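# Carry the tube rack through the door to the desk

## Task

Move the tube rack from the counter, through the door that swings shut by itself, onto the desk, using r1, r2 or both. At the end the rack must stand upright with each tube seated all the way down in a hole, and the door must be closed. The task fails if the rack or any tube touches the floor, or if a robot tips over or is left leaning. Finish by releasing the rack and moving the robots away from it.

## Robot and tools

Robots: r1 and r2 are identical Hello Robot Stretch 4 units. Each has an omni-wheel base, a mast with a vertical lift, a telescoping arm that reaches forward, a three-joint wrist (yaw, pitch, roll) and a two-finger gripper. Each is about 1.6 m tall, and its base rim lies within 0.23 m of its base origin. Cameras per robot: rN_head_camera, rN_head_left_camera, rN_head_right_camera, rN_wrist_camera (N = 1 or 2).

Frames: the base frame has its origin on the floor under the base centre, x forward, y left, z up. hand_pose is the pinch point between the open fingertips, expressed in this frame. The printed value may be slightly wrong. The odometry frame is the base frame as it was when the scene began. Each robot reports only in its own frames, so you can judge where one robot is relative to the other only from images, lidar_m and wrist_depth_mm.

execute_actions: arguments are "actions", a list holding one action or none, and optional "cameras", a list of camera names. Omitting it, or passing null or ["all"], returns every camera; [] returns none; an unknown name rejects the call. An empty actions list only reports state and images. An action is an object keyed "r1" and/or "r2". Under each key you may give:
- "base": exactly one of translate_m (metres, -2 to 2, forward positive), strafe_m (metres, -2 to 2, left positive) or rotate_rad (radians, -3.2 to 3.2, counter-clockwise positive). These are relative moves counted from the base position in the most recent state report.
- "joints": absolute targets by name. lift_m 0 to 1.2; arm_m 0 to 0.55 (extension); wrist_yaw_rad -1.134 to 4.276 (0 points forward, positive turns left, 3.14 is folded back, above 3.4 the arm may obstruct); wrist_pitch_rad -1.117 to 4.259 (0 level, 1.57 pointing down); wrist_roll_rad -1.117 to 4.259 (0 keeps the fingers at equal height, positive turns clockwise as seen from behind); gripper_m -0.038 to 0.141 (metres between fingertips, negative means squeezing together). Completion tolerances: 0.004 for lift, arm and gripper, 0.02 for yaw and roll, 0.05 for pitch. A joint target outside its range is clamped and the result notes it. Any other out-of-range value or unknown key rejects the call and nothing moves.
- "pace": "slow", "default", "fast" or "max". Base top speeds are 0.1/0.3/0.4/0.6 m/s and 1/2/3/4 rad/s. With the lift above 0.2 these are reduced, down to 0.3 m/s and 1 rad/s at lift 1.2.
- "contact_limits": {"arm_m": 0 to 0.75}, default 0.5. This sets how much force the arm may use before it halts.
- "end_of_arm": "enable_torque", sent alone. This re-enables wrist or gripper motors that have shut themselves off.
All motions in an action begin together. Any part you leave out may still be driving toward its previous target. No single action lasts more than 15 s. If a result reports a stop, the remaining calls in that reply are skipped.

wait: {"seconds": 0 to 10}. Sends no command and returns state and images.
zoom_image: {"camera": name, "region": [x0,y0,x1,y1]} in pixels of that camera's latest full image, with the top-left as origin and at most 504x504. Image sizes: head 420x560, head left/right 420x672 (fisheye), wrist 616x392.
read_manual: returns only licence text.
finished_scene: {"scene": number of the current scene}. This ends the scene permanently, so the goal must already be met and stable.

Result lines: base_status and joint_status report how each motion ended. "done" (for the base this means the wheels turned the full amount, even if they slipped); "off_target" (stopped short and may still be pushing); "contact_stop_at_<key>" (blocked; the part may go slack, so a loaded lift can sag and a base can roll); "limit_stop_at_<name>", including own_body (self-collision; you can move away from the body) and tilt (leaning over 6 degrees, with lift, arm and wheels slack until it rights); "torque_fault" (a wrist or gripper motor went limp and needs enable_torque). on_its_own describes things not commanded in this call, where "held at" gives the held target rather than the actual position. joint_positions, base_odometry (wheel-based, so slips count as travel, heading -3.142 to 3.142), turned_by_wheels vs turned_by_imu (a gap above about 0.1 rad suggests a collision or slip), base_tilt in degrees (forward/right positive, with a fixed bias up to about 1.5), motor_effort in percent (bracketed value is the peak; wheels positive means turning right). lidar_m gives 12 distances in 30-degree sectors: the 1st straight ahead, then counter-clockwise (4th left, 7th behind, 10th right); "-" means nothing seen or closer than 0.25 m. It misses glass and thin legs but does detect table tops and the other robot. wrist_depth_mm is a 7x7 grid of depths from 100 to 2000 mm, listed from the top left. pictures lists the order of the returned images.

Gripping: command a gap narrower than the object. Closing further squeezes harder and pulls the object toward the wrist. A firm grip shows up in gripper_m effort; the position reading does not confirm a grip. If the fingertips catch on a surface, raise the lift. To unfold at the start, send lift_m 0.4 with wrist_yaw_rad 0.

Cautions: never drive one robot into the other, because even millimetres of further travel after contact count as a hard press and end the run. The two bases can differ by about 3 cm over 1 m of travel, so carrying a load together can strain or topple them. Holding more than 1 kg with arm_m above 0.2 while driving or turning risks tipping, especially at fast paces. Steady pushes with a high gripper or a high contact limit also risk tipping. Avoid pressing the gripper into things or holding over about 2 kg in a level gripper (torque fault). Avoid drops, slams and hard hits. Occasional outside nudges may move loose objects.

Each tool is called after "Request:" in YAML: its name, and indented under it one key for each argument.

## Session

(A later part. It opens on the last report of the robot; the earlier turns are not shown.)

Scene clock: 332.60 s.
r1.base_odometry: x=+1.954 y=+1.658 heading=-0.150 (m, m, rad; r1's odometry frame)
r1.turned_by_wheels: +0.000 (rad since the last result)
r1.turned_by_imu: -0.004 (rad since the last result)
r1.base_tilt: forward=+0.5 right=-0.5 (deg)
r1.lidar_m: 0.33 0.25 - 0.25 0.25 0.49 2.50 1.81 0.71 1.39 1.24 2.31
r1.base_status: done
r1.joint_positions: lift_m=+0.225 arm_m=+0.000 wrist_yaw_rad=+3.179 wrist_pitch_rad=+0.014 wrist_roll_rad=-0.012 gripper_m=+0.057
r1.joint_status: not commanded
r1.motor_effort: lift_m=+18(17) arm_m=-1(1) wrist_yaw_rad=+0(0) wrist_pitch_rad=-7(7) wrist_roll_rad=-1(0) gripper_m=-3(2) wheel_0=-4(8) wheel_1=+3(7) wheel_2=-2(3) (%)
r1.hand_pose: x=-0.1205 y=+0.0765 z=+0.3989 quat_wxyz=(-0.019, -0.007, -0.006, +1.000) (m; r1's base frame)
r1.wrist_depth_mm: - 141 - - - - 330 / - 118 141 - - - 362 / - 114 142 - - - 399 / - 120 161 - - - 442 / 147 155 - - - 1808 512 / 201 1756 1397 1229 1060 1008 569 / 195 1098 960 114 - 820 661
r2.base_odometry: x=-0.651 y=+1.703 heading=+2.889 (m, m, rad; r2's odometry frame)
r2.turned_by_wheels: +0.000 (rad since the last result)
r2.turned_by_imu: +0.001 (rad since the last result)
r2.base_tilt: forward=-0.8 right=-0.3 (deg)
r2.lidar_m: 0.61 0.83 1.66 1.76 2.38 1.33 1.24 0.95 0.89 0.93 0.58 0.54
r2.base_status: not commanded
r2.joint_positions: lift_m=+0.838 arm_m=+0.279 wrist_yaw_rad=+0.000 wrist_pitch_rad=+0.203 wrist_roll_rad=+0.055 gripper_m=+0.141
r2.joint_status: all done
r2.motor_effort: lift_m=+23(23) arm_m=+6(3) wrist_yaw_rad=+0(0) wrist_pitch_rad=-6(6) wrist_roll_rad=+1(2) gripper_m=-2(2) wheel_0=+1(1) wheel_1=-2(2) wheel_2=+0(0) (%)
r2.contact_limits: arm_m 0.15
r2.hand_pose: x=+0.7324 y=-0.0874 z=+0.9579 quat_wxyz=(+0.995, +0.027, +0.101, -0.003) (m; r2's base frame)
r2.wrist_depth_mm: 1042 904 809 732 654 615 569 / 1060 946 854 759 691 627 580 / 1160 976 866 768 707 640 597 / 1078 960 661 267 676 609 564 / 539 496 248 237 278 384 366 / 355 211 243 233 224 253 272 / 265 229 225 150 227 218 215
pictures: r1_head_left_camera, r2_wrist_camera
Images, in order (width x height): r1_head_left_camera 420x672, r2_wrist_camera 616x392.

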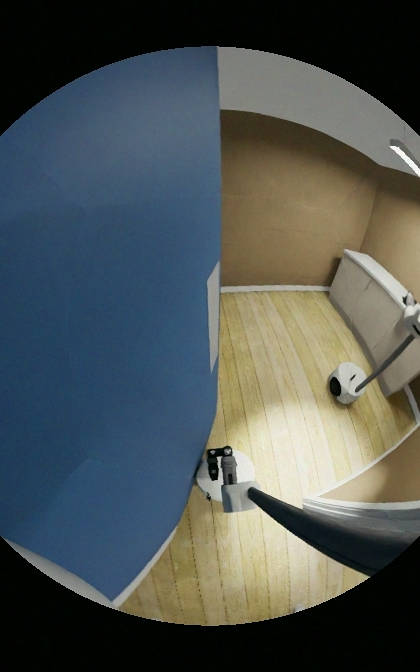

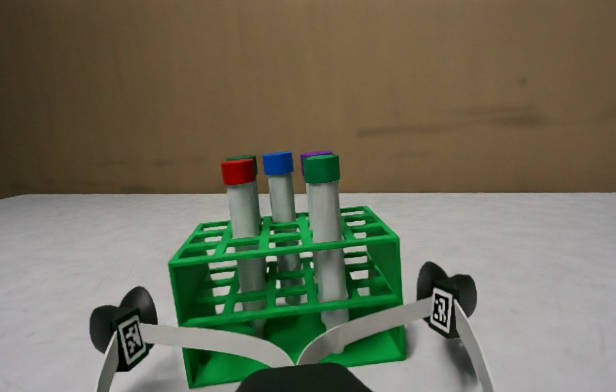

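Request:
execute_actions:
  actions:
    - {"r1": {"base": {"translate_m": 0.15}, "pace": "slow"}, "r2": {"joints": {"arm_m": 0.298}, "pace": "slow", "contact_limits": {"arm_m": 0.15}}}
  cameras: ["r2_wrist_camera", "r2_head_camera"]

Scene clock: 350.03 s.
r1.base_odometry: x=+2.102 y=+1.636 heading=-0.150 (m, m, rad; r1's odometry frame)
r1.turned_by_wheels: +0.000 (rad since the last result)
r1.turned_by_imu: -0.003 (rad since the last result)
r1.base_tilt: forward=+0.7 right=-0.4 (deg)
r1.lidar_m: 0.39 0.25 - - 0.25 0.43 2.28 0.84 0.77 1.19 1.20 2.14
r1.base_status: done
r1.joint_positions: lift_m=+0.225 arm_m=+0.000 wrist_yaw_rad=+3.179 wrist_pitch_rad=+0.014 wrist_roll_rad=-0.012 gripper_m=+0.057
r1.joint_status: not commanded
r1.motor_effort: lift_m=+18(17) arm_m=-1(1) wrist_yaw_rad=+1(0) wrist_pitch_rad=-7(7) wrist_roll_rad=+0(1) gripper_m=-3(3) wheel_0=-1(2) wheel_1=+5(5) wheel_2=-2(7) (%)
r1.hand_pose: x=-0.1205 y=+0.0765 z=+0.3989 quat_wxyz=(-0.019, -0.007, -0.006, +1.000) (m; r1's base frame)
r1.wrist_depth_mm: - 141 - - - 544 268 / - 118 141 - - 603 277 / - 114 142 - - 759 296 / - 120 161 - - - 320 / 147 155 - - - 1618 342 / 200 1808 1397 1229 1078 569 368 / 196 1098 946 114 - 798 394
r2.base_odometry: x=-0.651 y=+1.703 heading=+2.889 (m, m, rad; r2's odometry frame)
r2.turned_by_wheels: +0.000 (rad since the last result)
r2.turned_by_imu: +0.001 (rad since the last result)
r2.base_tilt: forward=-0.8 right=-0.4 (deg)
r2.lidar_m: 0.61 0.80 1.65 1.73 2.40 1.19 1.21 0.92 0.90 0.93 0.56 0.53
r2.base_status: not commanded
r2.joint_positions: lift_m=+0.838 arm_m=+0.297 wrist_yaw_rad=+0.000 wrist_pitch_rad=+0.203 wrist_roll_rad=+0.055 gripper_m=+0.141
r2.joint_status: all done
r2.motor_effort: lift_m=+23(23) arm_m=+6(7) wrist_yaw_rad=+0(0) wrist_pitch_rad=-7(7) wrist_roll_rad=+1(2) gripper_m=-1(0) wheel_0=+1(1) wheel_1=-1(2) wheel_2=+0(0) (%)
r2.contact_limits: arm_m 0.15
r2.hand_pose: x=+0.7504 y=-0.0874 z=+0.9579 quat_wxyz=(+0.995, +0.027, +0.101, -0.003) (m; r2's base frame)
r2.wrist_depth_mm: 1008 891 788 723 647 597 554 / 1060 931 831 741 676 609 569 / 1138 960 866 759 683 634 585 / 1078 946 661 248 676 609 569 / 539 492 225 205 251 384 366 / 353 201 231 223 208 253 271 / 264 229 218 150 224 218 216
pictures: r2_head_camera, r2_wrist_camera
Images, in order (width x height): r2_head_camera 420x560, r2_wrist_camera 616x392.

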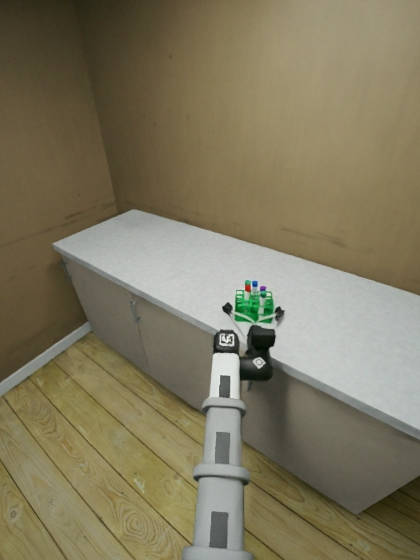

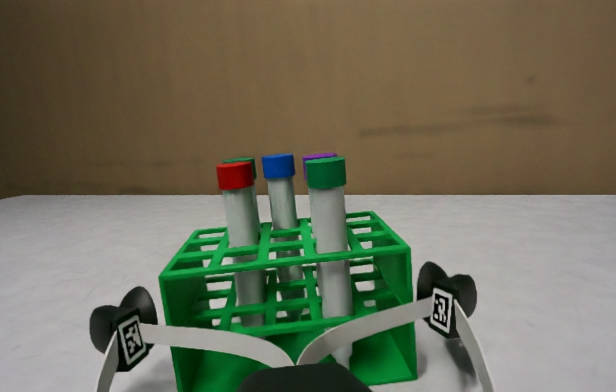

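Request:
zoom_image:
  camera: "r2_head_camera"
  region: [200, 265, 310, 355]

Region (200, 265, 310, 355) of r2_head_camera's 420x560 image, scaled by 4.582, with more detail than that image has; it fills the top 412 rows of this view, and the rest is white.

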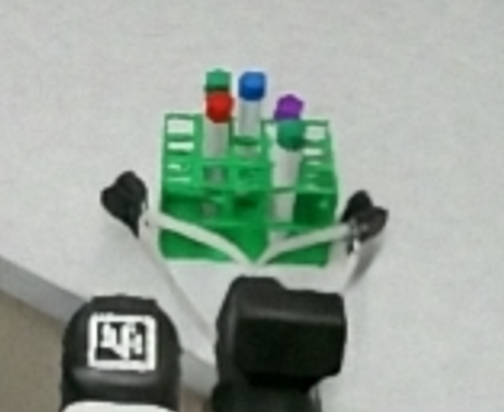

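Request:
execute_actions:
  actions:
    - {"r1": {"base": {"strafe_m": 0.2}, "pace": "slow"}, "r2": {"joints": {"gripper_m": 0.075}}}
  cameras: ["r1_head_left_camera", "r2_wrist_camera", "r2_head_camera"]

Scene clock: 360.27 s.
r1.base_odometry: x=+2.132 y=+1.833 heading=-0.150 (m, m, rad; r1's odometry frame)
r1.turned_by_wheels: +0.000 (rad since the last result)
r1.turned_by_imu: -0.004 (rad since the last result)
r1.base_tilt: forward=+0.6 right=-0.5 (deg)
r1.lidar_m: 2.04 0.28 0.25 - 0.25 0.27 2.67 1.99 0.94 1.40 1.39 2.14
r1.base_status: done
r1.joint_positions: lift_m=+0.225 arm_m=+0.000 wrist_yaw_rad=+3.179 wrist_pitch_rad=+0.014 wrist_roll_rad=-0.012 gripper_m=+0.057
r1.joint_status: not commanded
r1.motor_effort: lift_m=+18(17) arm_m=-1(1) wrist_yaw_rad=+1(1) wrist_pitch_rad=-7(7) wrist_roll_rad=+1(0) gripper_m=-2(0) wheel_0=-4(10) wheel_1=+3(9) wheel_2=+0(1) (%)
r1.hand_pose: x=-0.1205 y=+0.0765 z=+0.3989 quat_wxyz=(-0.019, -0.007, -0.006, +1.000) (m; r1's base frame)
r1.wrist_depth_mm: - 141 - - 407 232 173 / - 118 141 - 449 240 178 / - 114 142 - 496 251 186 / - 120 161 - 554 266 193 / 147 155 - - 413 278 200 / 201 1756 1397 1205 452 237 207 / 195 1118 946 114 - 314 214
r2.base_odometry: x=-0.651 y=+1.703 heading=+2.889 (m, m, rad; r2's odometry frame)
r2.turned_by_wheels: +0.000 (rad since the last result)
r2.turned_by_imu: +0.001 (rad since the last result)
r2.base_tilt: forward=-0.8 right=-0.3 (deg)
r2.lidar_m: 0.60 0.82 1.66 1.74 2.41 1.40 1.42 0.93 0.89 0.94 0.57 0.54
r2.base_status: not commanded
r2.joint_positions: lift_m=+0.838 arm_m=+0.297 wrist_yaw_rad=+0.000 wrist_pitch_rad=+0.203 wrist_roll_rad=+0.055 gripper_m=+0.075
r2.joint_status: all done
r2.motor_effort: lift_m=+23(23) arm_m=+6(6) wrist_yaw_rad=+0(0) wrist_pitch_rad=-9(9) wrist_roll_rad=+2(1) gripper_m=-22(20) wheel_0=+1(1) wheel_1=-2(2) wheel_2=+0(0) (%)
r2.hand_pose: x=+0.7504 y=-0.0874 z=+0.9577 quat_wxyz=(+0.994, +0.027, +0.101, -0.003) (m; r2's base frame)
r2.wrist_depth_mm: 1008 878 788 715 654 591 554 / 1060 917 820 741 668 615 569 / 1118 976 866 750 691 634 585 / 1078 931 647 229 661 609 559 / 535 492 208 193 237 382 364 / 351 200 218 213 196 195 268 / 262 177 185 195 200 210 214
pictures: r1_head_left_camera, r2_head_camera, r2_wrist_camera
Images, in order (width x height): r1_head_left_camera 420x672, r2_head_camera 420x560, r2_wrist_camera 616x392.

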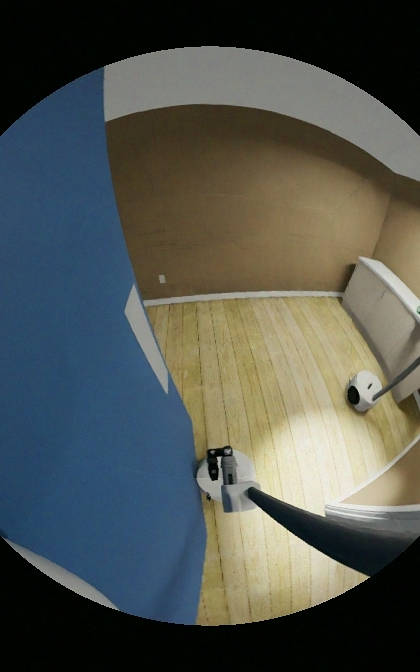

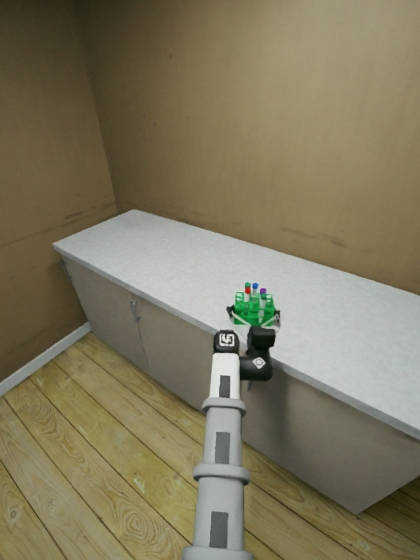

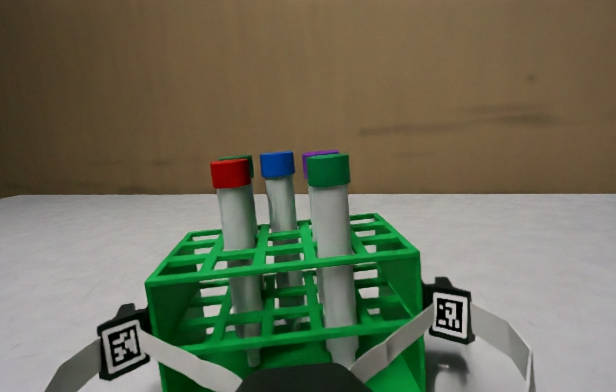

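Request:
execute_actions:
  actions:
    - {"r1": {"base": {"translate_m": 0.22}, "pace": "slow"}, "r2": {"joints": {"lift_m": 0.89, "gripper_m": 0.065}, "pace": "slow"}}
  cameras: ["r1_head_left_camera", "r2_wrist_camera", "r2_head_camera"]

Scene clock: 370.20 s.
r1.base_odometry: x=+2.350 y=+1.800 heading=-0.150 (m, m, rad; r1's odometry frame)
r1.turned_by_wheels: +0.000 (rad since the last result)
r1.turned_by_imu: -0.005 (rad since the last result)
r1.base_tilt: forward=+0.6 right=-0.4 (deg)
r1.lidar_m: 1.82 0.27 0.25 - 0.25 0.26 0.69 1.11 1.08 1.34 1.53 1.92
r1.base_status: done
r1.joint_positions: lift_m=+0.225 arm_m=+0.000 wrist_yaw_rad=+3.179 wrist_pitch_rad=+0.014 wrist_roll_rad=-0.012 gripper_m=+0.057
r1.joint_status: not commanded
r1.motor_effort: lift_m=+17(18) arm_m=-1(1) wrist_yaw_rad=+1(1) wrist_pitch_rad=-7(7) wrist_roll_rad=+0(1) gripper_m=-2(2) wheel_0=+0(3) wheel_1=+2(3) wheel_2=-1(4) (%)
r1.hand_pose: x=-0.1205 y=+0.0765 z=+0.3989 quat_wxyz=(-0.019, -0.007, -0.006, +1.000) (m; r1's base frame)
r1.wrist_depth_mm: - 141 - - 424 236 173 / - 118 141 - 466 243 179 / - 114 142 - 521 257 187 / - 120 161 - 580 271 195 / 148 155 - - 430 282 204 / 202 1756 1366 1229 473 241 211 / 195 1098 960 114 - 322 217
r2.base_odometry: x=-0.651 y=+1.703 heading=+2.889 (m, m, rad; r2's odometry frame)
r2.turned_by_wheels: +0.000 (rad since the last result)
r2.turned_by_imu: +0.001 (rad since the last result)
r2.base_tilt: forward=-0.9 right=-0.3 (deg)
r2.lidar_m: 0.57 0.81 1.67 1.75 2.40 1.34 1.81 0.93 0.89 0.93 0.58 0.54
r2.base_status: not commanded
r2.joint_positions: lift_m=+0.890 arm_m=+0.297 wrist_yaw_rad=+0.000 wrist_pitch_rad=+0.203 wrist_roll_rad=+0.055 gripper_m=+0.065
r2.joint_status: all done
r2.motor_effort: lift_m=+24(28) arm_m=+7(6) wrist_yaw_rad=+0(1) wrist_pitch_rad=-9(9) wrist_roll_rad=+2(2) gripper_m=-23(24) wheel_0=+1(1) wheel_1=-2(2) wheel_2=+0(0) (%)
r2.hand_pose: x=+0.7504 y=-0.0874 z=+1.0097 quat_wxyz=(+0.994, +0.027, +0.101, -0.003) (m; r2's base frame)
r2.wrist_depth_mm: 1025 891 798 715 654 603 554 / 1060 931 820 732 676 615 569 / 1098 976 854 750 691 634 580 / 1138 991 842 224 707 661 597 / 723 661 207 189 219 521 492 / 480 196 215 211 202 186 366 / 345 173 181 186 200 289 289
pictures: r1_head_left_camera, r2_head_camera, r2_wrist_camera
Images, in order (width x height): r1_head_left_camera 420x672, r2_head_camera 420x560, r2_wrist_camera 616x392.

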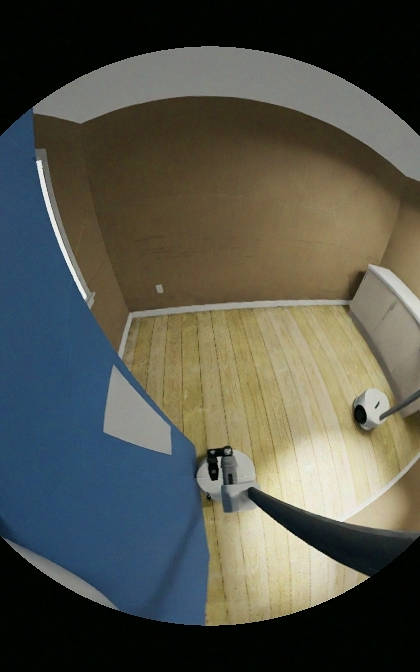

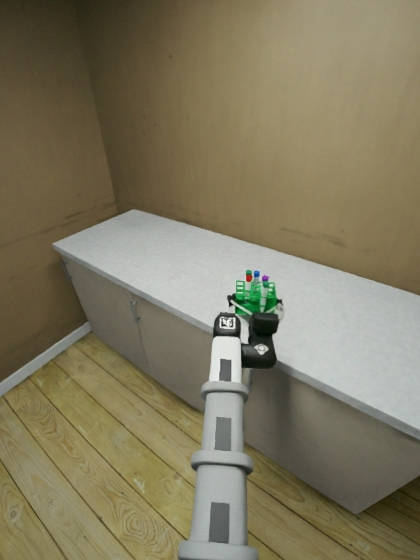

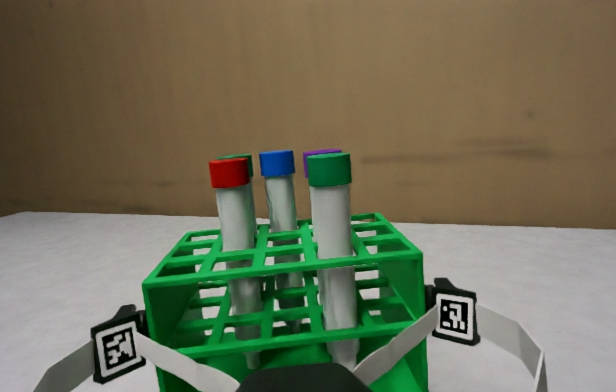

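Request:
execute_actions:
  actions:
    - {"r1": {"base": {"strafe_m": 0.12}, "pace": "slow"}, "r2": {"base": {"rotate_rad": -2.09}, "joints": {"arm_m": 0.0}}}
  cameras: ["r1_head_left_camera", "r2_wrist_camera", "r2_head_camera", "r2_head_right_camera"]

Scene clock: 398.83 s.
r1.base_odometry: x=+2.358 y=+1.889 heading=-0.119 (m, m, rad; r1's odometry frame)
r1.turned_by_wheels: +0.031 (rad since the last result)
r1.turned_by_imu: -0.008 (rad since the last result)
r1.base_tilt: forward=+0.6 right=-0.5 (deg)
r1.lidar_m: 1.82 0.33 0.25 - 0.25 0.25 0.54 2.57 1.12 1.39 2.24 1.90
r1.base_status: strafe_m contact_stop (by the wheels' count: +0.089 of +0.120)
r1.joint_positions: lift_m=+0.225 arm_m=+0.000 wrist_yaw_rad=+3.179 wrist_pitch_rad=+0.014 wrist_roll_rad=-0.012 gripper_m=+0.057
r1.joint_status: not commanded
r1.on_its_own: the wheels are slack since a contact_stop
r1.motor_effort: lift_m=+18(18) arm_m=-1(1) wrist_yaw_rad=+1(2) wrist_pitch_rad=-7(7) wrist_roll_rad=+0(0) gripper_m=-2(2) wheel_0=+0(28) wheel_1=+0(34) wheel_2=+0(7) (%)
r1.hand_pose: x=-0.1204 y=+0.0766 z=+0.3989 quat_wxyz=(-0.019, -0.007, -0.006, +1.000) (m; r1's base frame)
r1.wrist_depth_mm: - 141 - - 364 222 170 / - 118 140 - 389 229 175 / - 114 142 - 421 240 182 / - 120 161 - 455 252 188 / 147 155 - - 364 259 196 / 202 1756 1366 1255 397 229 202 / 196 1098 946 114 - 290 208
r2.base_odometry: x=-0.651 y=+1.703 heading=+0.799 (m, m, rad; r2's odometry frame)
r2.turned_by_wheels: -2.090 (rad since the last result)
r2.turned_by_imu: -2.079 (rad since the last result)
r2.base_tilt: forward=-0.8 right=-0.4 (deg)
r2.lidar_m: 0.41 0.94 0.57 0.55 0.58 0.83 1.66 1.76 2.45 1.38 1.85 0.40
r2.base_status: done
r2.joint_positions: lift_m=+0.890 arm_m=+0.001 wrist_yaw_rad=+0.000 wrist_pitch_rad=+0.204 wrist_roll_rad=+0.055 gripper_m=+0.065
r2.joint_status: all done
r2.motor_effort: lift_m=+22(23) arm_m=-6(8) wrist_yaw_rad=+2(2) wrist_pitch_rad=-10(10) wrist_roll_rad=+3(0) gripper_m=-24(22) wheel_0=+2(6) wheel_1=+1(6) wheel_2=+2(10) (%)
r2.hand_pose: x=+0.4544 y=-0.0875 z=+1.0096 quat_wxyz=(+0.994, +0.027, +0.102, -0.003) (m; r2's base frame)
r2.wrist_depth_mm: 621 634 640 640 654 676 676 / 634 647 654 661 668 683 691 / 654 654 668 676 683 699 723 / 661 676 683 225 707 732 732 / 683 699 207 191 220 750 759 / 707 196 216 211 200 185 778 / 715 173 181 185 200 798 788
pictures: r1_head_left_camera, r2_head_camera, r2_head_right_camera, r2_wrist_camera
Images, in order (width x height): r1_head_left_camera 420x672, r2_head_camera 420x560, r2_head_right_camera 420x672, r2_wrist_camera 616x392.

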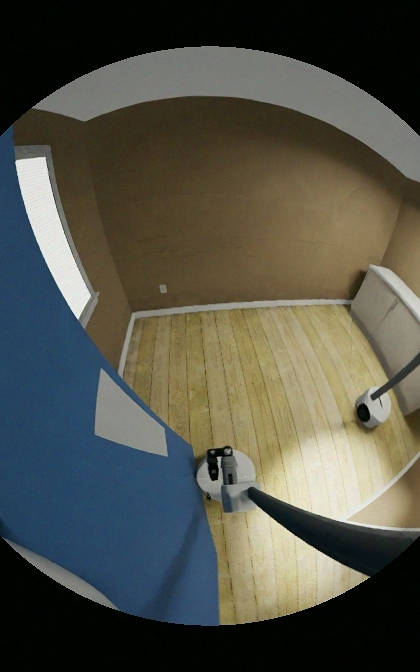

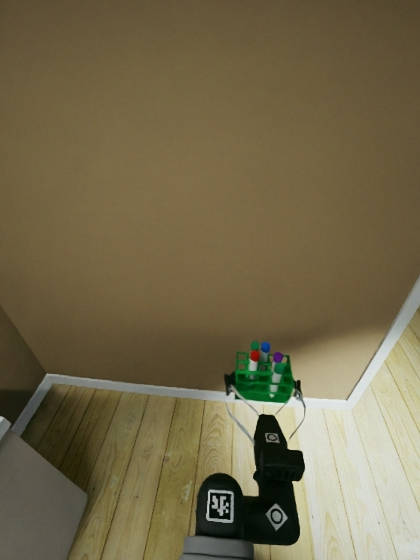

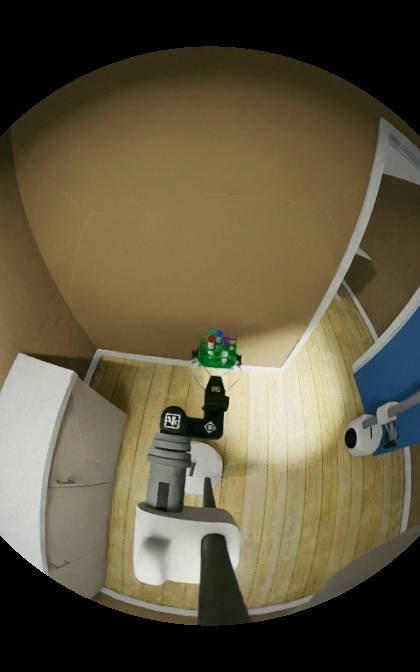

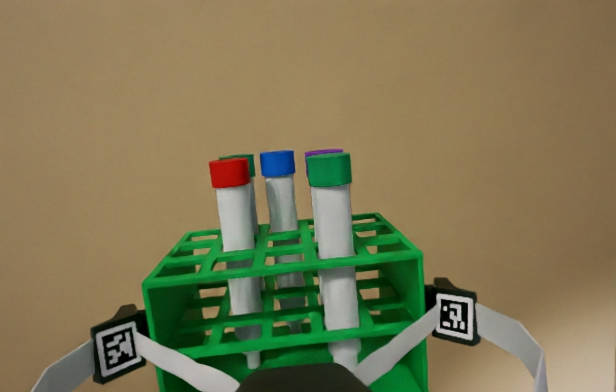

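Request:
execute_actions:
  actions:
    - {"r1": {"base": {"translate_m": 0.1}, "pace": "slow"}, "r2": {"base": {"strafe_m": -0.9}}}
  cameras: ["r1_head_left_camera", "r2_head_camera", "r2_head_right_camera"]

Scene clock: 409.80 s.
r1.base_odometry: x=+2.457 y=+1.878 heading=-0.119 (m, m, rad; r1's odometry frame)
r1.turned_by_wheels: +0.000 (rad since the last result)
r1.turned_by_imu: -0.005 (rad since the last result)
r1.base_tilt: forward=+0.6 right=-0.4 (deg)
r1.lidar_m: 1.73 1.36 0.25 - 0.25 0.25 0.56 1.20 0.63 0.48 0.53 1.82
r1.base_status: done
r1.joint_positions: lift_m=+0.225 arm_m=+0.000 wrist_yaw_rad=+3.179 wrist_pitch_rad=+0.014 wrist_roll_rad=-0.012 gripper_m=+0.057
r1.joint_status: not commanded
r1.motor_effort: lift_m=+18(18) arm_m=-1(1) wrist_yaw_rad=+1(2) wrist_pitch_rad=-7(6) wrist_roll_rad=+1(1) gripper_m=-2(2) wheel_0=+2(1) wheel_1=+3(9) wheel_2=-1(7) (%)
r1.hand_pose: x=-0.1204 y=+0.0766 z=+0.3989 quat_wxyz=(-0.019, -0.007, -0.006, +1.000) (m; r1's base frame)
r1.wrist_depth_mm: - 141 - - 370 225 170 / - 118 141 - 402 231 176 / - 114 142 - 436 243 183 / - 120 161 - 477 254 189 / 147 155 - - 375 265 196 / 202 1756 1366 1281 407 230 203 / 195 1118 946 114 - 296 208
r2.base_odometry: x=-0.006 y=+1.075 heading=+0.799 (m, m, rad; r2's odometry frame)
r2.turned_by_wheels: +0.000 (rad since the last result)
r2.turned_by_imu: +0.000 (rad since the last result)
r2.base_tilt: forward=-0.9 right=-0.4 (deg)
r2.lidar_m: 0.41 0.92 1.30 1.43 1.54 1.76 1.69 1.76 1.68 0.50 0.56 0.42
r2.base_status: done
r2.joint_positions: lift_m=+0.890 arm_m=+0.001 wrist_yaw_rad=+0.000 wrist_pitch_rad=+0.204 wrist_roll_rad=+0.055 gripper_m=+0.065
r2.joint_status: not commanded
r2.motor_effort: lift_m=+22(22) arm_m=-6(6) wrist_yaw_rad=+1(1) wrist_pitch_rad=-10(10) wrist_roll_rad=+1(2) gripper_m=-23(23) wheel_0=-1(9) wheel_1=-1(9) wheel_2=+0(2) (%)
r2.hand_pose: x=+0.4544 y=-0.0874 z=+1.0096 quat_wxyz=(+0.994, +0.027, +0.102, -0.003) (m; r2's base frame)
r2.wrist_depth_mm: 597 609 - - - - - / 615 621 - - - - - / 627 634 - - - - - / 647 647 - 225 - - - / 661 668 208 191 219 - - / 691 196 214 211 199 185 - / 691 173 181 186 199 1618 1661
pictures: r1_head_left_camera, r2_head_camera, r2_head_right_camera
Images, in order (width x height): r1_head_left_camera 420x672, r2_head_camera 420x560, r2_head_right_camera 420x672.

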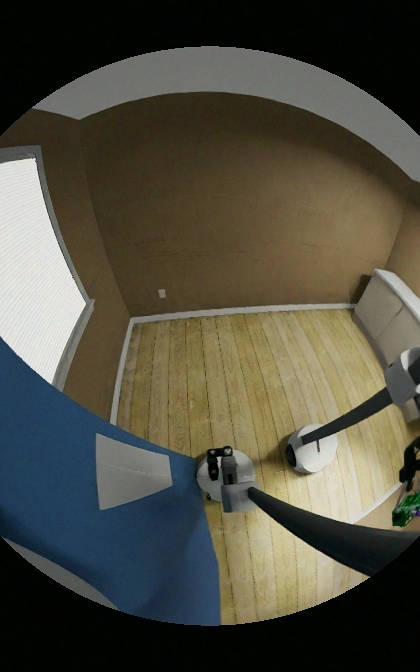

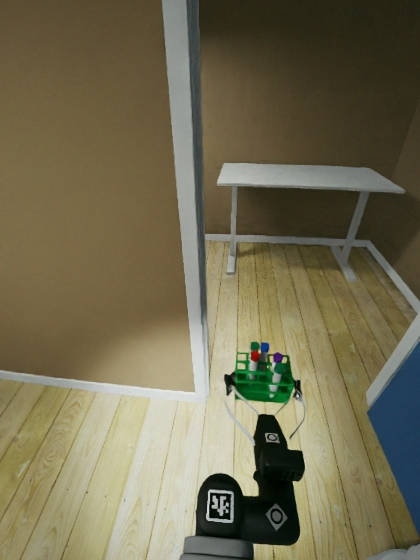

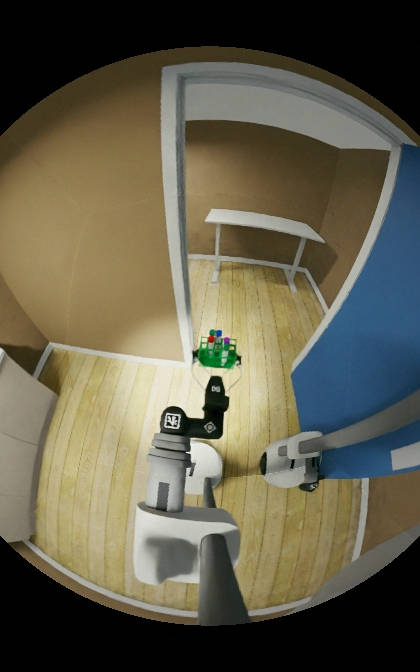

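Request:
execute_actions:
  actions:
    - {"r2": {"base": {"rotate_rad": -0.35}}}
  cameras: ["r2_head_camera"]

Request:
execute_actions:
  actions:
    - {"r2": {"base": {"translate_m": 0.6}, "joints": {"lift_m": 1.0}}}
  cameras: ["r2_head_camera", "r2_head_right_camera"]

Scene clock: 437.23 s.
r1.base_odometry: x=+2.457 y=+1.878 heading=-0.119 (m, m, rad; r1's odometry frame)
r1.turned_by_wheels: +0.000 (rad since the last result)
r1.turned_by_imu: -0.005 (rad since the last result)
r1.base_tilt: forward=+0.6 right=-0.4 (deg)
r1.lidar_m: 1.72 1.36 0.25 - 0.25 0.27 0.58 1.21 0.47 0.49 0.55 1.82
r1.base_status: not commanded
r1.joint_positions: lift_m=+0.225 arm_m=+0.000 wrist_yaw_rad=+3.179 wrist_pitch_rad=+0.014 wrist_roll_rad=-0.012 gripper_m=+0.057
r1.joint_status: not commanded
r1.motor_effort: lift_m=+18(18) arm_m=-1(1) wrist_yaw_rad=+2(1) wrist_pitch_rad=-7(7) wrist_roll_rad=+1(1) gripper_m=-3(3) wheel_0=+2(2) wheel_1=+3(3) wheel_2=-1(1) (%)
r1.hand_pose: x=-0.1204 y=+0.0766 z=+0.3989 quat_wxyz=(-0.019, -0.007, -0.006, +1.000) (m; r1's base frame)
r1.wrist_depth_mm: - 141 - - 373 224 170 / - 119 141 - 402 231 176 / - 114 141 - 436 242 182 / - 120 161 - 477 254 189 / 147 156 - - 375 263 196 / 202 1756 1397 1229 407 229 203 / 195 1098 931 114 - 294 208
r2.base_odometry: x=-0.006 y=+1.075 heading=+0.449 (m, m, rad; r2's odometry frame)
r2.turned_by_wheels: -0.350 (rad since the last result)
r2.turned_by_imu: -0.347 (rad since the last result)
r2.base_tilt: forward=-0.9 right=-0.3 (deg)
r2.lidar_m: 0.42 0.86 0.99 1.44 1.44 1.67 1.70 1.68 1.91 0.50 0.49 0.42
r2.base_status: done
r2.joint_positions: lift_m=+0.890 arm_m=+0.001 wrist_yaw_rad=+0.000 wrist_pitch_rad=+0.204 wrist_roll_rad=+0.055 gripper_m=+0.065
r2.joint_status: not commanded
r2.motor_effort: lift_m=+23(22) arm_m=-6(6) wrist_yaw_rad=+1(1) wrist_pitch_rad=-10(11) wrist_roll_rad=+0(1) gripper_m=-24(22) wheel_0=+3(6) wheel_1=+1(9) wheel_2=+0(8) (%)
r2.hand_pose: x=+0.4544 y=-0.0875 z=+1.0096 quat_wxyz=(+0.994, +0.027, +0.102, -0.003) (m; r2's base frame)
r2.wrist_depth_mm: - - - - - 809 668 / - - - - - 842 683 / - - - - - 854 699 / - - - 226 - 878 715 / - - 207 188 219 904 732 / - 196 216 209 201 186 750 / - 173 181 185 200 946 750
pictures: r2_head_camera
Images, in order (width x height): r2_head_camera 420x560.

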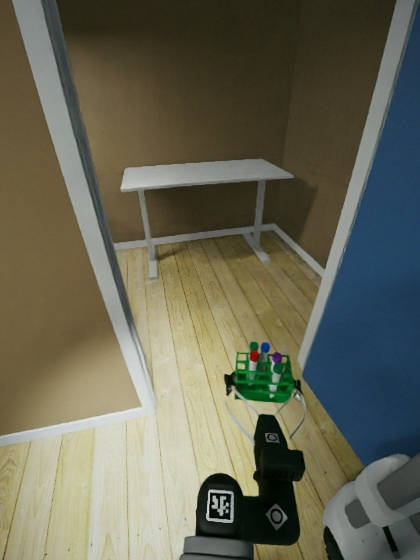

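Scene clock: 440.70 s.
r1.base_odometry: x=+2.457 y=+1.878 heading=-0.119 (m, m, rad; r1's odometry frame)
r1.turned_by_wheels: +0.000 (rad since the last result)
r1.turned_by_imu: -0.001 (rad since the last result)
r1.base_tilt: forward=+0.7 right=-0.4 (deg)
r1.lidar_m: 1.72 1.35 0.25 - 0.25 0.25 0.57 0.51 0.49 2.15 2.26 1.81
r1.base_status: not commanded
r1.joint_positions: lift_m=+0.225 arm_m=+0.000 wrist_yaw_rad=+3.179 wrist_pitch_rad=+0.014 wrist_roll_rad=-0.012 gripper_m=+0.057
r1.joint_status: not commanded
r1.motor_effort: lift_m=+18(18) arm_m=-1(1) wrist_yaw_rad=+1(1) wrist_pitch_rad=-7(7) wrist_roll_rad=-1(0) gripper_m=-2(2) wheel_0=+2(2) wheel_1=+3(3) wheel_2=-1(1) (%)
r1.hand_pose: x=-0.1204 y=+0.0766 z=+0.3989 quat_wxyz=(-0.019, -0.007, -0.006, +1.000) (m; r1's base frame)
r1.wrist_depth_mm: - 141 - - 373 225 170 / - 119 141 - 402 232 175 / - 114 142 - 436 243 182 / - 120 161 - 477 254 189 / 147 155 - - 375 264 196 / 202 1808 1366 1255 404 229 203 / 195 715 946 114 - 294 210
r2.base_odometry: x=+0.534 y=+1.336 heading=+0.449 (m, m, rad; r2's odometry frame)
r2.turned_by_wheels: +0.000 (rad since the last result)
r2.turned_by_imu: -0.001 (rad since the last result)
r2.base_tilt: forward=-0.8 right=-0.4 (deg)
r2.lidar_m: 0.41 1.66 0.44 0.60 1.66 1.85 2.27 2.25 0.50 0.57 0.66 0.42
r2.base_status: done
r2.joint_positions: lift_m=+1.000 arm_m=+0.001 wrist_yaw_rad=+0.000 wrist_pitch_rad=+0.204 wrist_roll_rad=+0.055 gripper_m=+0.065
r2.joint_status: all done
r2.motor_effort: lift_m=+23(27) arm_m=-6(6) wrist_yaw_rad=+1(0) wrist_pitch_rad=-11(10) wrist_roll_rad=+0(1) gripper_m=-23(21) wheel_0=+2(7) wheel_1=+0(6) wheel_2=+0(12) (%)
r2.hand_pose: x=+0.4544 y=-0.0875 z=+1.1196 quat_wxyz=(+0.994, +0.027, +0.102, -0.003) (m; r2's base frame)
r2.wrist_depth_mm: 1863 1983 - - - 1537 1229 / 1863 - - - - 1618 1255 / 1983 - - - - 1618 1308 / 1921 1863 1464 226 - 1661 1336 / 1983 - 206 191 219 1708 1366 / 1983 196 216 211 201 185 1430 / 1983 172 181 186 200 1708 1366
pictures: r2_head_camera, r2_head_right_camera
Images, in order (width x height): r2_head_camera 420x560, r2_head_right_camera 420x672.

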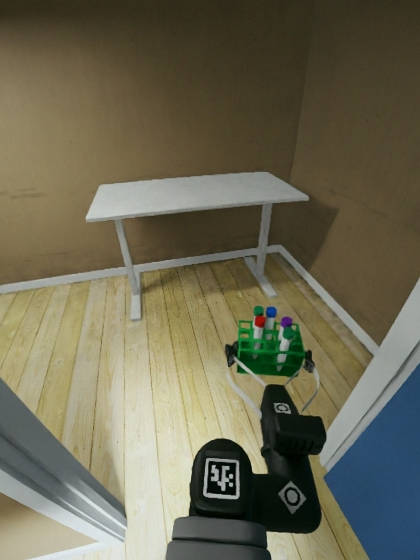

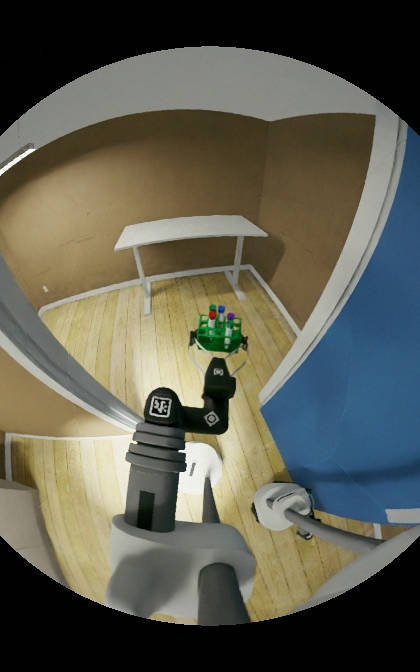

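Request:
execute_actions:
  actions:
    - {"r1": {"base": {"rotate_rad": -0.48}, "pace": "slow"}, "r2": {"base": {"translate_m": 1.25}}}
  cameras: ["r1_head_left_camera", "r2_head_camera", "r2_wrist_camera"]

Scene clock: 482.23 s.
r1.base_odometry: x=+2.457 y=+1.877 heading=-0.598 (m, m, rad; r1's odometry frame)
r1.turned_by_wheels: -0.480 (rad since the last result)
r1.turned_by_imu: -0.487 (rad since the last result)
r1.base_tilt: forward=+0.6 right=-0.4 (deg)
r1.lidar_m: 1.81 1.73 1.24 0.25 - 0.25 0.28 0.66 1.18 1.20 2.14 2.26
r1.base_status: done
r1.joint_positions: lift_m=+0.225 arm_m=+0.000 wrist_yaw_rad=+3.179 wrist_pitch_rad=+0.014 wrist_roll_rad=-0.012 gripper_m=+0.057
r1.joint_status: not commanded
r1.motor_effort: lift_m=+17(18) arm_m=-1(1) wrist_yaw_rad=+1(1) wrist_pitch_rad=-6(7) wrist_roll_rad=+0(0) gripper_m=-5(1) wheel_0=-1(4) wheel_1=+4(12) wheel_2=+2(6) (%)
r1.hand_pose: x=-0.1204 y=+0.0766 z=+0.3989 quat_wxyz=(-0.019, -0.007, -0.006, +1.000) (m; r1's base frame)
r1.wrist_depth_mm: - 141 452 359 263 209 179 / - 119 141 373 271 212 183 / - 114 142 370 279 220 188 / - 120 161 402 290 224 191 / 148 155 715 407 265 228 196 / 201 1499 715 392 274 213 199 / 196 1098 707 114 - 241 204
r2.base_odometry: x=+1.660 y=+1.879 heading=+0.450 (m, m, rad; r2's odometry frame)
r2.turned_by_wheels: +0.000 (rad since the last result)
r2.turned_by_imu: -0.001 (rad since the last result)
r2.base_tilt: forward=-0.9 right=-0.4 (deg)
r2.lidar_m: 0.41 0.49 0.55 2.33 1.63 1.00 3.47 0.75 0.77 1.03 1.04 0.40
r2.base_status: done
r2.joint_positions: lift_m=+1.000 arm_m=+0.001 wrist_yaw_rad=+0.000 wrist_pitch_rad=+0.204 wrist_roll_rad=+0.055 gripper_m=+0.065
r2.joint_status: not commanded
r2.motor_effort: lift_m=+23(23) arm_m=-6(6) wrist_yaw_rad=+1(1) wrist_pitch_rad=-10(10) wrist_roll_rad=+2(2) gripper_m=-23(24) wheel_0=+3(7) wheel_1=+0(2) wheel_2=+0(9) (%)
r2.hand_pose: x=+0.4544 y=-0.0874 z=+1.1196 quat_wxyz=(+0.994, +0.027, +0.102, -0.003) (m; r2's base frame)
r2.wrist_depth_mm: 891 976 1060 1160 1255 1060 854 / 904 1008 1060 1182 1281 1098 878 / 931 991 1098 1160 1336 1118 904 / 946 1008 1078 226 1366 1138 917 / 946 917 207 190 220 715 904 / 654 196 216 211 201 185 525 / 477 173 181 186 200 452 946
pictures: r1_head_left_camera, r2_head_camera, r2_wrist_camera
Images, in order (width x height): r1_head_left_camera 420x672, r2_head_camera 420x560, r2_wrist_camera 616x392.

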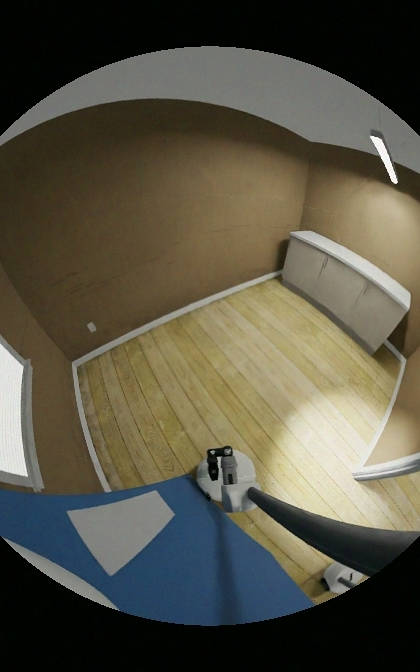

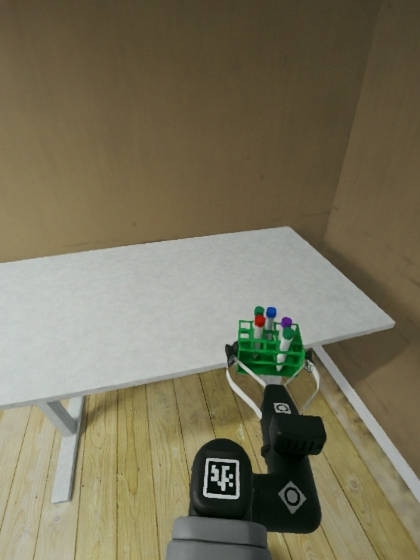

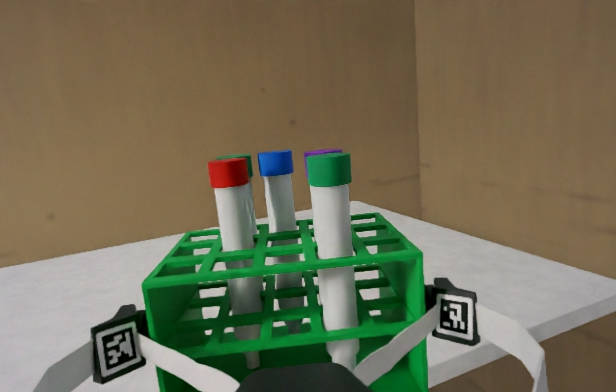

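Request:
execute_actions:
  actions:
    - {"r1": {"base": {"strafe_m": -0.5}}, "r2": {"joints": {"arm_m": 0.30, "lift_m": 0.90}}}
  cameras: ["r1_head_left_camera", "r2_head_camera", "r2_wrist_camera"]

Scene clock: 494.97 s.
r1.base_odometry: x=+2.176 y=+1.464 heading=-0.598 (m, m, rad; r1's odometry frame)
r1.turned_by_wheels: +0.000 (rad since the last result)
r1.turned_by_imu: -0.003 (rad since the last result)
r1.base_tilt: forward=+0.6 right=-0.4 (deg)
r1.lidar_m: 2.04 1.97 0.25 - 0.25 0.27 0.80 1.27 0.71 0.85 1.71 1.79
r1.base_status: done
r1.joint_positions: lift_m=+0.225 arm_m=+0.000 wrist_yaw_rad=+3.179 wrist_pitch_rad=+0.014 wrist_roll_rad=-0.012 gripper_m=+0.057
r1.joint_status: not commanded
r1.motor_effort: lift_m=+18(18) arm_m=-1(1) wrist_yaw_rad=+1(2) wrist_pitch_rad=-7(7) wrist_roll_rad=+0(0) gripper_m=-2(2) wheel_0=-2(10) wheel_1=+4(7) wheel_2=+0(2) (%)
r1.hand_pose: x=-0.1204 y=+0.0766 z=+0.3989 quat_wxyz=(-0.019, -0.007, -0.006, +1.000) (m; r1's base frame)
r1.wrist_depth_mm: - 141 - - 477 246 177 / - 119 141 - 530 255 185 / - 114 141 - 603 270 192 / - 120 161 - 676 286 202 / 147 156 1537 - 473 301 209 / 202 1808 1397 1255 535 252 216 / 196 1118 960 114 - 343 224
r2.base_odometry: x=+1.660 y=+1.879 heading=+0.450 (m, m, rad; r2's odometry frame)
r2.turned_by_wheels: +0.000 (rad since the last result)
r2.turned_by_imu: +0.001 (rad since the last result)
r2.base_tilt: forward=-0.8 right=-0.3 (deg)
r2.lidar_m: 0.49 0.47 0.55 2.31 1.64 0.99 1.26 0.74 0.77 1.04 1.03 0.59
r2.base_status: not commanded
r2.joint_positions: lift_m=+0.900 arm_m=+0.299 wrist_yaw_rad=+0.000 wrist_pitch_rad=+0.204 wrist_roll_rad=+0.055 gripper_m=+0.065
r2.joint_status: all done
r2.motor_effort: lift_m=+17(25) arm_m=+6(5) wrist_yaw_rad=-1(1) wrist_pitch_rad=-11(10) wrist_roll_rad=+1(1) gripper_m=-23(20) wheel_0=+3(3) wheel_1=+0(0) wheel_2=+0(0) (%)
r2.hand_pose: x=+0.7524 y=-0.0874 z=+1.0201 quat_wxyz=(+0.994, +0.027, +0.102, -0.003) (m; r2's base frame)
r2.wrist_depth_mm: 661 723 788 842 946 946 768 / 668 723 788 878 976 991 788 / 683 741 798 866 976 991 798 / 707 759 750 225 768 946 820 / 621 574 207 189 220 439 421 / 407 196 215 211 201 185 312 / 296 173 182 186 200 245 241
pictures: r1_head_left_camera, r2_head_camera, r2_wrist_camera
Images, in order (width x height): r1_head_left_camera 420x672, r2_head_camera 420x560, r2_wrist_camera 616x392.

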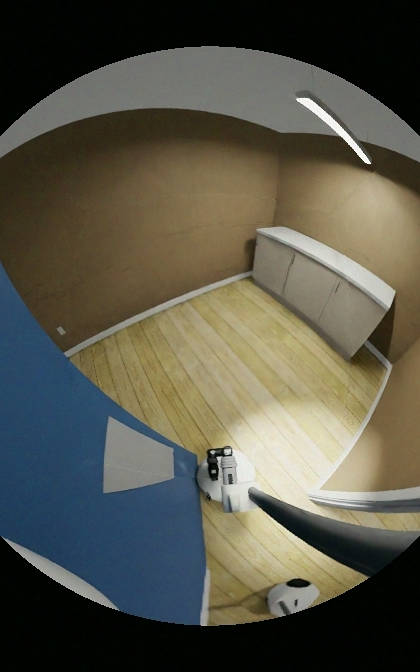

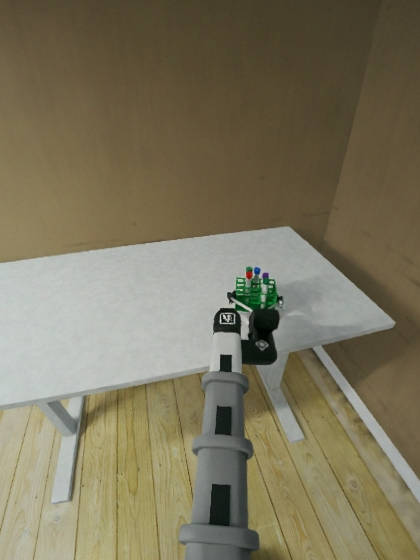

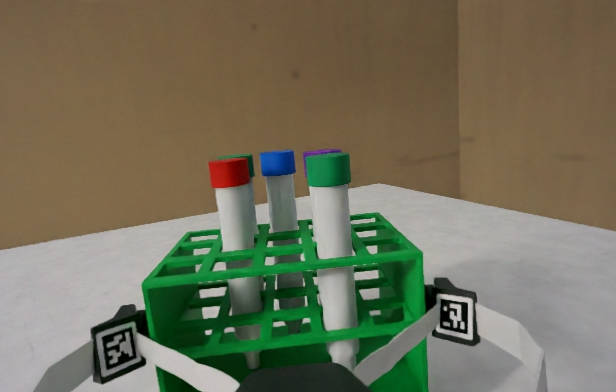

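Request:
execute_actions:
  actions:
    - {"r1": {"base": {"rotate_rad": -1.06}, "pace": "slow"}, "r2": {"joints": {"lift_m": 0.877}, "pace": "slow"}}
  cameras: ["r1_head_right_camera", "r2_wrist_camera"]

Scene clock: 521.63 s.
r1.base_odometry: x=+2.176 y=+1.464 heading=-1.658 (m, m, rad; r1's odometry frame)
r1.turned_by_wheels: -1.060 (rad since the last result)
r1.turned_by_imu: -1.063 (rad since the last result)
r1.base_tilt: forward=+0.6 right=-0.3 (deg)
r1.lidar_m: 1.72 1.80 2.06 1.97 0.25 - 0.25 0.28 0.77 1.26 0.70 0.87
r1.base_status: done
r1.joint_positions: lift_m=+0.225 arm_m=+0.000 wrist_yaw_rad=+3.179 wrist_pitch_rad=+0.014 wrist_roll_rad=-0.012 gripper_m=+0.057
r1.joint_status: not commanded
r1.motor_effort: lift_m=+18(18) arm_m=-1(1) wrist_yaw_rad=+1(1) wrist_pitch_rad=-7(7) wrist_roll_rad=+1(0) gripper_m=-2(0) wheel_0=+1(2) wheel_1=+3(12) wheel_2=+3(2) (%)
r1.hand_pose: x=-0.1204 y=+0.0766 z=+0.3989 quat_wxyz=(-0.019, -0.007, -0.006, +1.000) (m; r1's base frame)
r1.wrist_depth_mm: - 141 325 297 260 231 213 / - 119 141 303 266 235 215 / - 114 141 303 267 236 217 / - 120 161 312 273 240 220 / 147 156 379 317 264 244 223 / 202 473 377 310 268 236 226 / 196 477 377 114 - 252 230
r2.base_odometry: x=+1.660 y=+1.879 heading=+0.450 (m, m, rad; r2's odometry frame)
r2.turned_by_wheels: +0.000 (rad since the last result)
r2.turned_by_imu: +0.001 (rad since the last result)
r2.base_tilt: forward=-0.8 right=-0.4 (deg)
r2.lidar_m: 0.49 0.48 0.54 2.33 1.62 1.00 1.28 0.75 0.76 1.04 1.03 0.62
r2.base_status: not commanded
r2.joint_positions: lift_m=+0.877 arm_m=+0.299 wrist_yaw_rad=+0.000 wrist_pitch_rad=+0.204 wrist_roll_rad=+0.055 gripper_m=+0.065
r2.joint_status: all done
r2.motor_effort: lift_m=+17(17) arm_m=+6(6) wrist_yaw_rad=+1(0) wrist_pitch_rad=-11(10) wrist_roll_rad=+2(2) gripper_m=-23(22) wheel_0=+3(3) wheel_1=+0(0) wheel_2=+0(0) (%)
r2.hand_pose: x=+0.7524 y=-0.0874 z=+0.9971 quat_wxyz=(+0.994, +0.027, +0.102, -0.003) (m; r2's base frame)
r2.wrist_depth_mm: 668 707 788 842 946 946 768 / 676 732 798 878 976 991 788 / 691 750 809 878 991 976 809 / 699 741 640 224 661 609 768 / 525 488 207 189 219 379 362 / 347 196 216 211 201 186 268 / 254 173 181 186 200 211 211
pictures: r1_head_right_camera, r2_wrist_camera
Images, in order (width x height): r1_head_right_camera 420x672, r2_wrist_camera 616x392.

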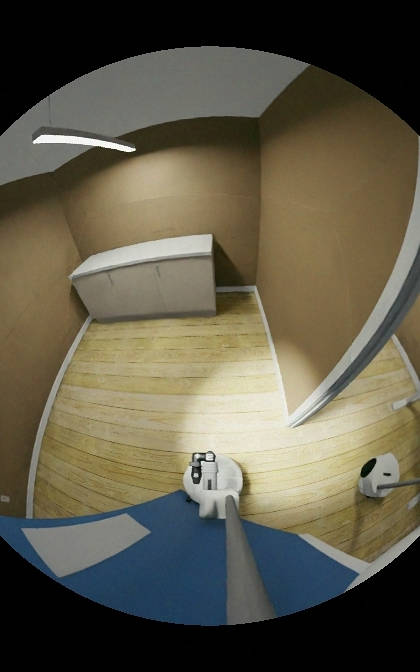

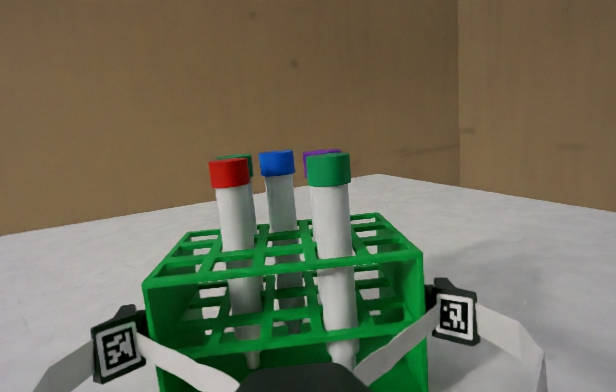

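Request:
execute_actions:
  actions:
    - {"r1": {"base": {"strafe_m": -0.55}}, "r2": {"joints": {"gripper_m": 0.141}}}
  cameras: ["r1_head_right_camera", "r2_wrist_camera"]

Scene clock: 530.63 s.
r1.base_odometry: x=+1.628 y=+1.512 heading=-1.658 (m, m, rad; r1's odometry frame)
r1.turned_by_wheels: +0.000 (rad since the last result)
r1.turned_by_imu: -0.001 (rad since the last result)
r1.base_tilt: forward=+0.6 right=-0.5 (deg)
r1.lidar_m: 0.36 1.81 0.27 0.25 - 0.25 0.31 0.65 0.74 0.77 1.50 0.36
r1.base_status: done
r1.joint_positions: lift_m=+0.225 arm_m=+0.000 wrist_yaw_rad=+3.179 wrist_pitch_rad=+0.014 wrist_roll_rad=-0.012 gripper_m=+0.057
r1.joint_status: not commanded
r1.motor_effort: lift_m=+18(17) arm_m=-1(1) wrist_yaw_rad=+1(1) wrist_pitch_rad=-7(7) wrist_roll_rad=+0(0) gripper_m=-1(1) wheel_0=-4(8) wheel_1=+1(8) wheel_2=+2(2) (%)
r1.hand_pose: x=-0.1204 y=+0.0766 z=+0.3989 quat_wxyz=(-0.019, -0.007, -0.006, +1.000) (m; r1's base frame)
r1.wrist_depth_mm: - 141 508 384 267 206 175 / - 118 141 402 277 211 178 / - 114 142 397 287 216 183 / - 120 161 436 297 223 188 / 148 155 750 445 271 228 191 / 202 1576 768 424 282 211 196 / 195 1118 759 114 - 242 198
r2.base_odometry: x=+1.660 y=+1.879 heading=+0.450 (m, m, rad; r2's odometry frame)
r2.turned_by_wheels: +0.000 (rad since the last result)
r2.turned_by_imu: +0.001 (rad since the last result)
r2.base_tilt: forward=-0.8 right=-0.3 (deg)
r2.lidar_m: 0.48 0.47 0.55 2.33 1.64 1.00 0.74 0.76 0.78 1.02 1.04 0.57
r2.base_status: not commanded
r2.joint_positions: lift_m=+0.877 arm_m=+0.299 wrist_yaw_rad=+0.000 wrist_pitch_rad=+0.203 wrist_roll_rad=+0.055 gripper_m=+0.141
r2.joint_status: all done
r2.motor_effort: lift_m=+17(17) arm_m=+6(6) wrist_yaw_rad=+0(0) wrist_pitch_rad=-7(10) wrist_roll_rad=+1(1) gripper_m=+0(23) wheel_0=+3(3) wheel_1=+0(0) wheel_2=+0(0) (%)
r2.hand_pose: x=+0.7525 y=-0.0874 z=+0.9974 quat_wxyz=(+0.995, +0.027, +0.101, -0.003) (m; r2's base frame)
r2.wrist_depth_mm: 661 715 788 854 946 960 778 / 676 723 798 878 960 976 778 / 683 741 809 891 991 1008 809 / 699 741 699 248 668 627 778 / 535 496 227 206 250 384 364 / 353 202 229 213 206 252 270 / 265 227 216 150 222 217 215
pictures: r1_head_right_camera, r2_wrist_camera
Images, in order (width x height): r1_head_right_camera 420x672, r2_wrist_camera 616x392.

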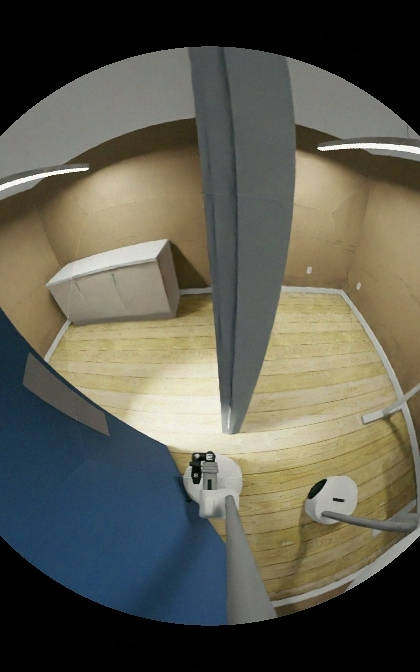

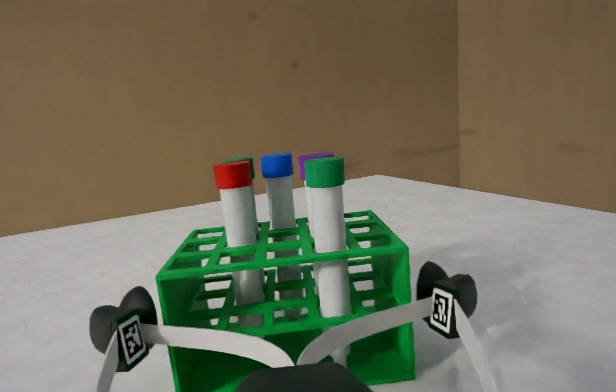

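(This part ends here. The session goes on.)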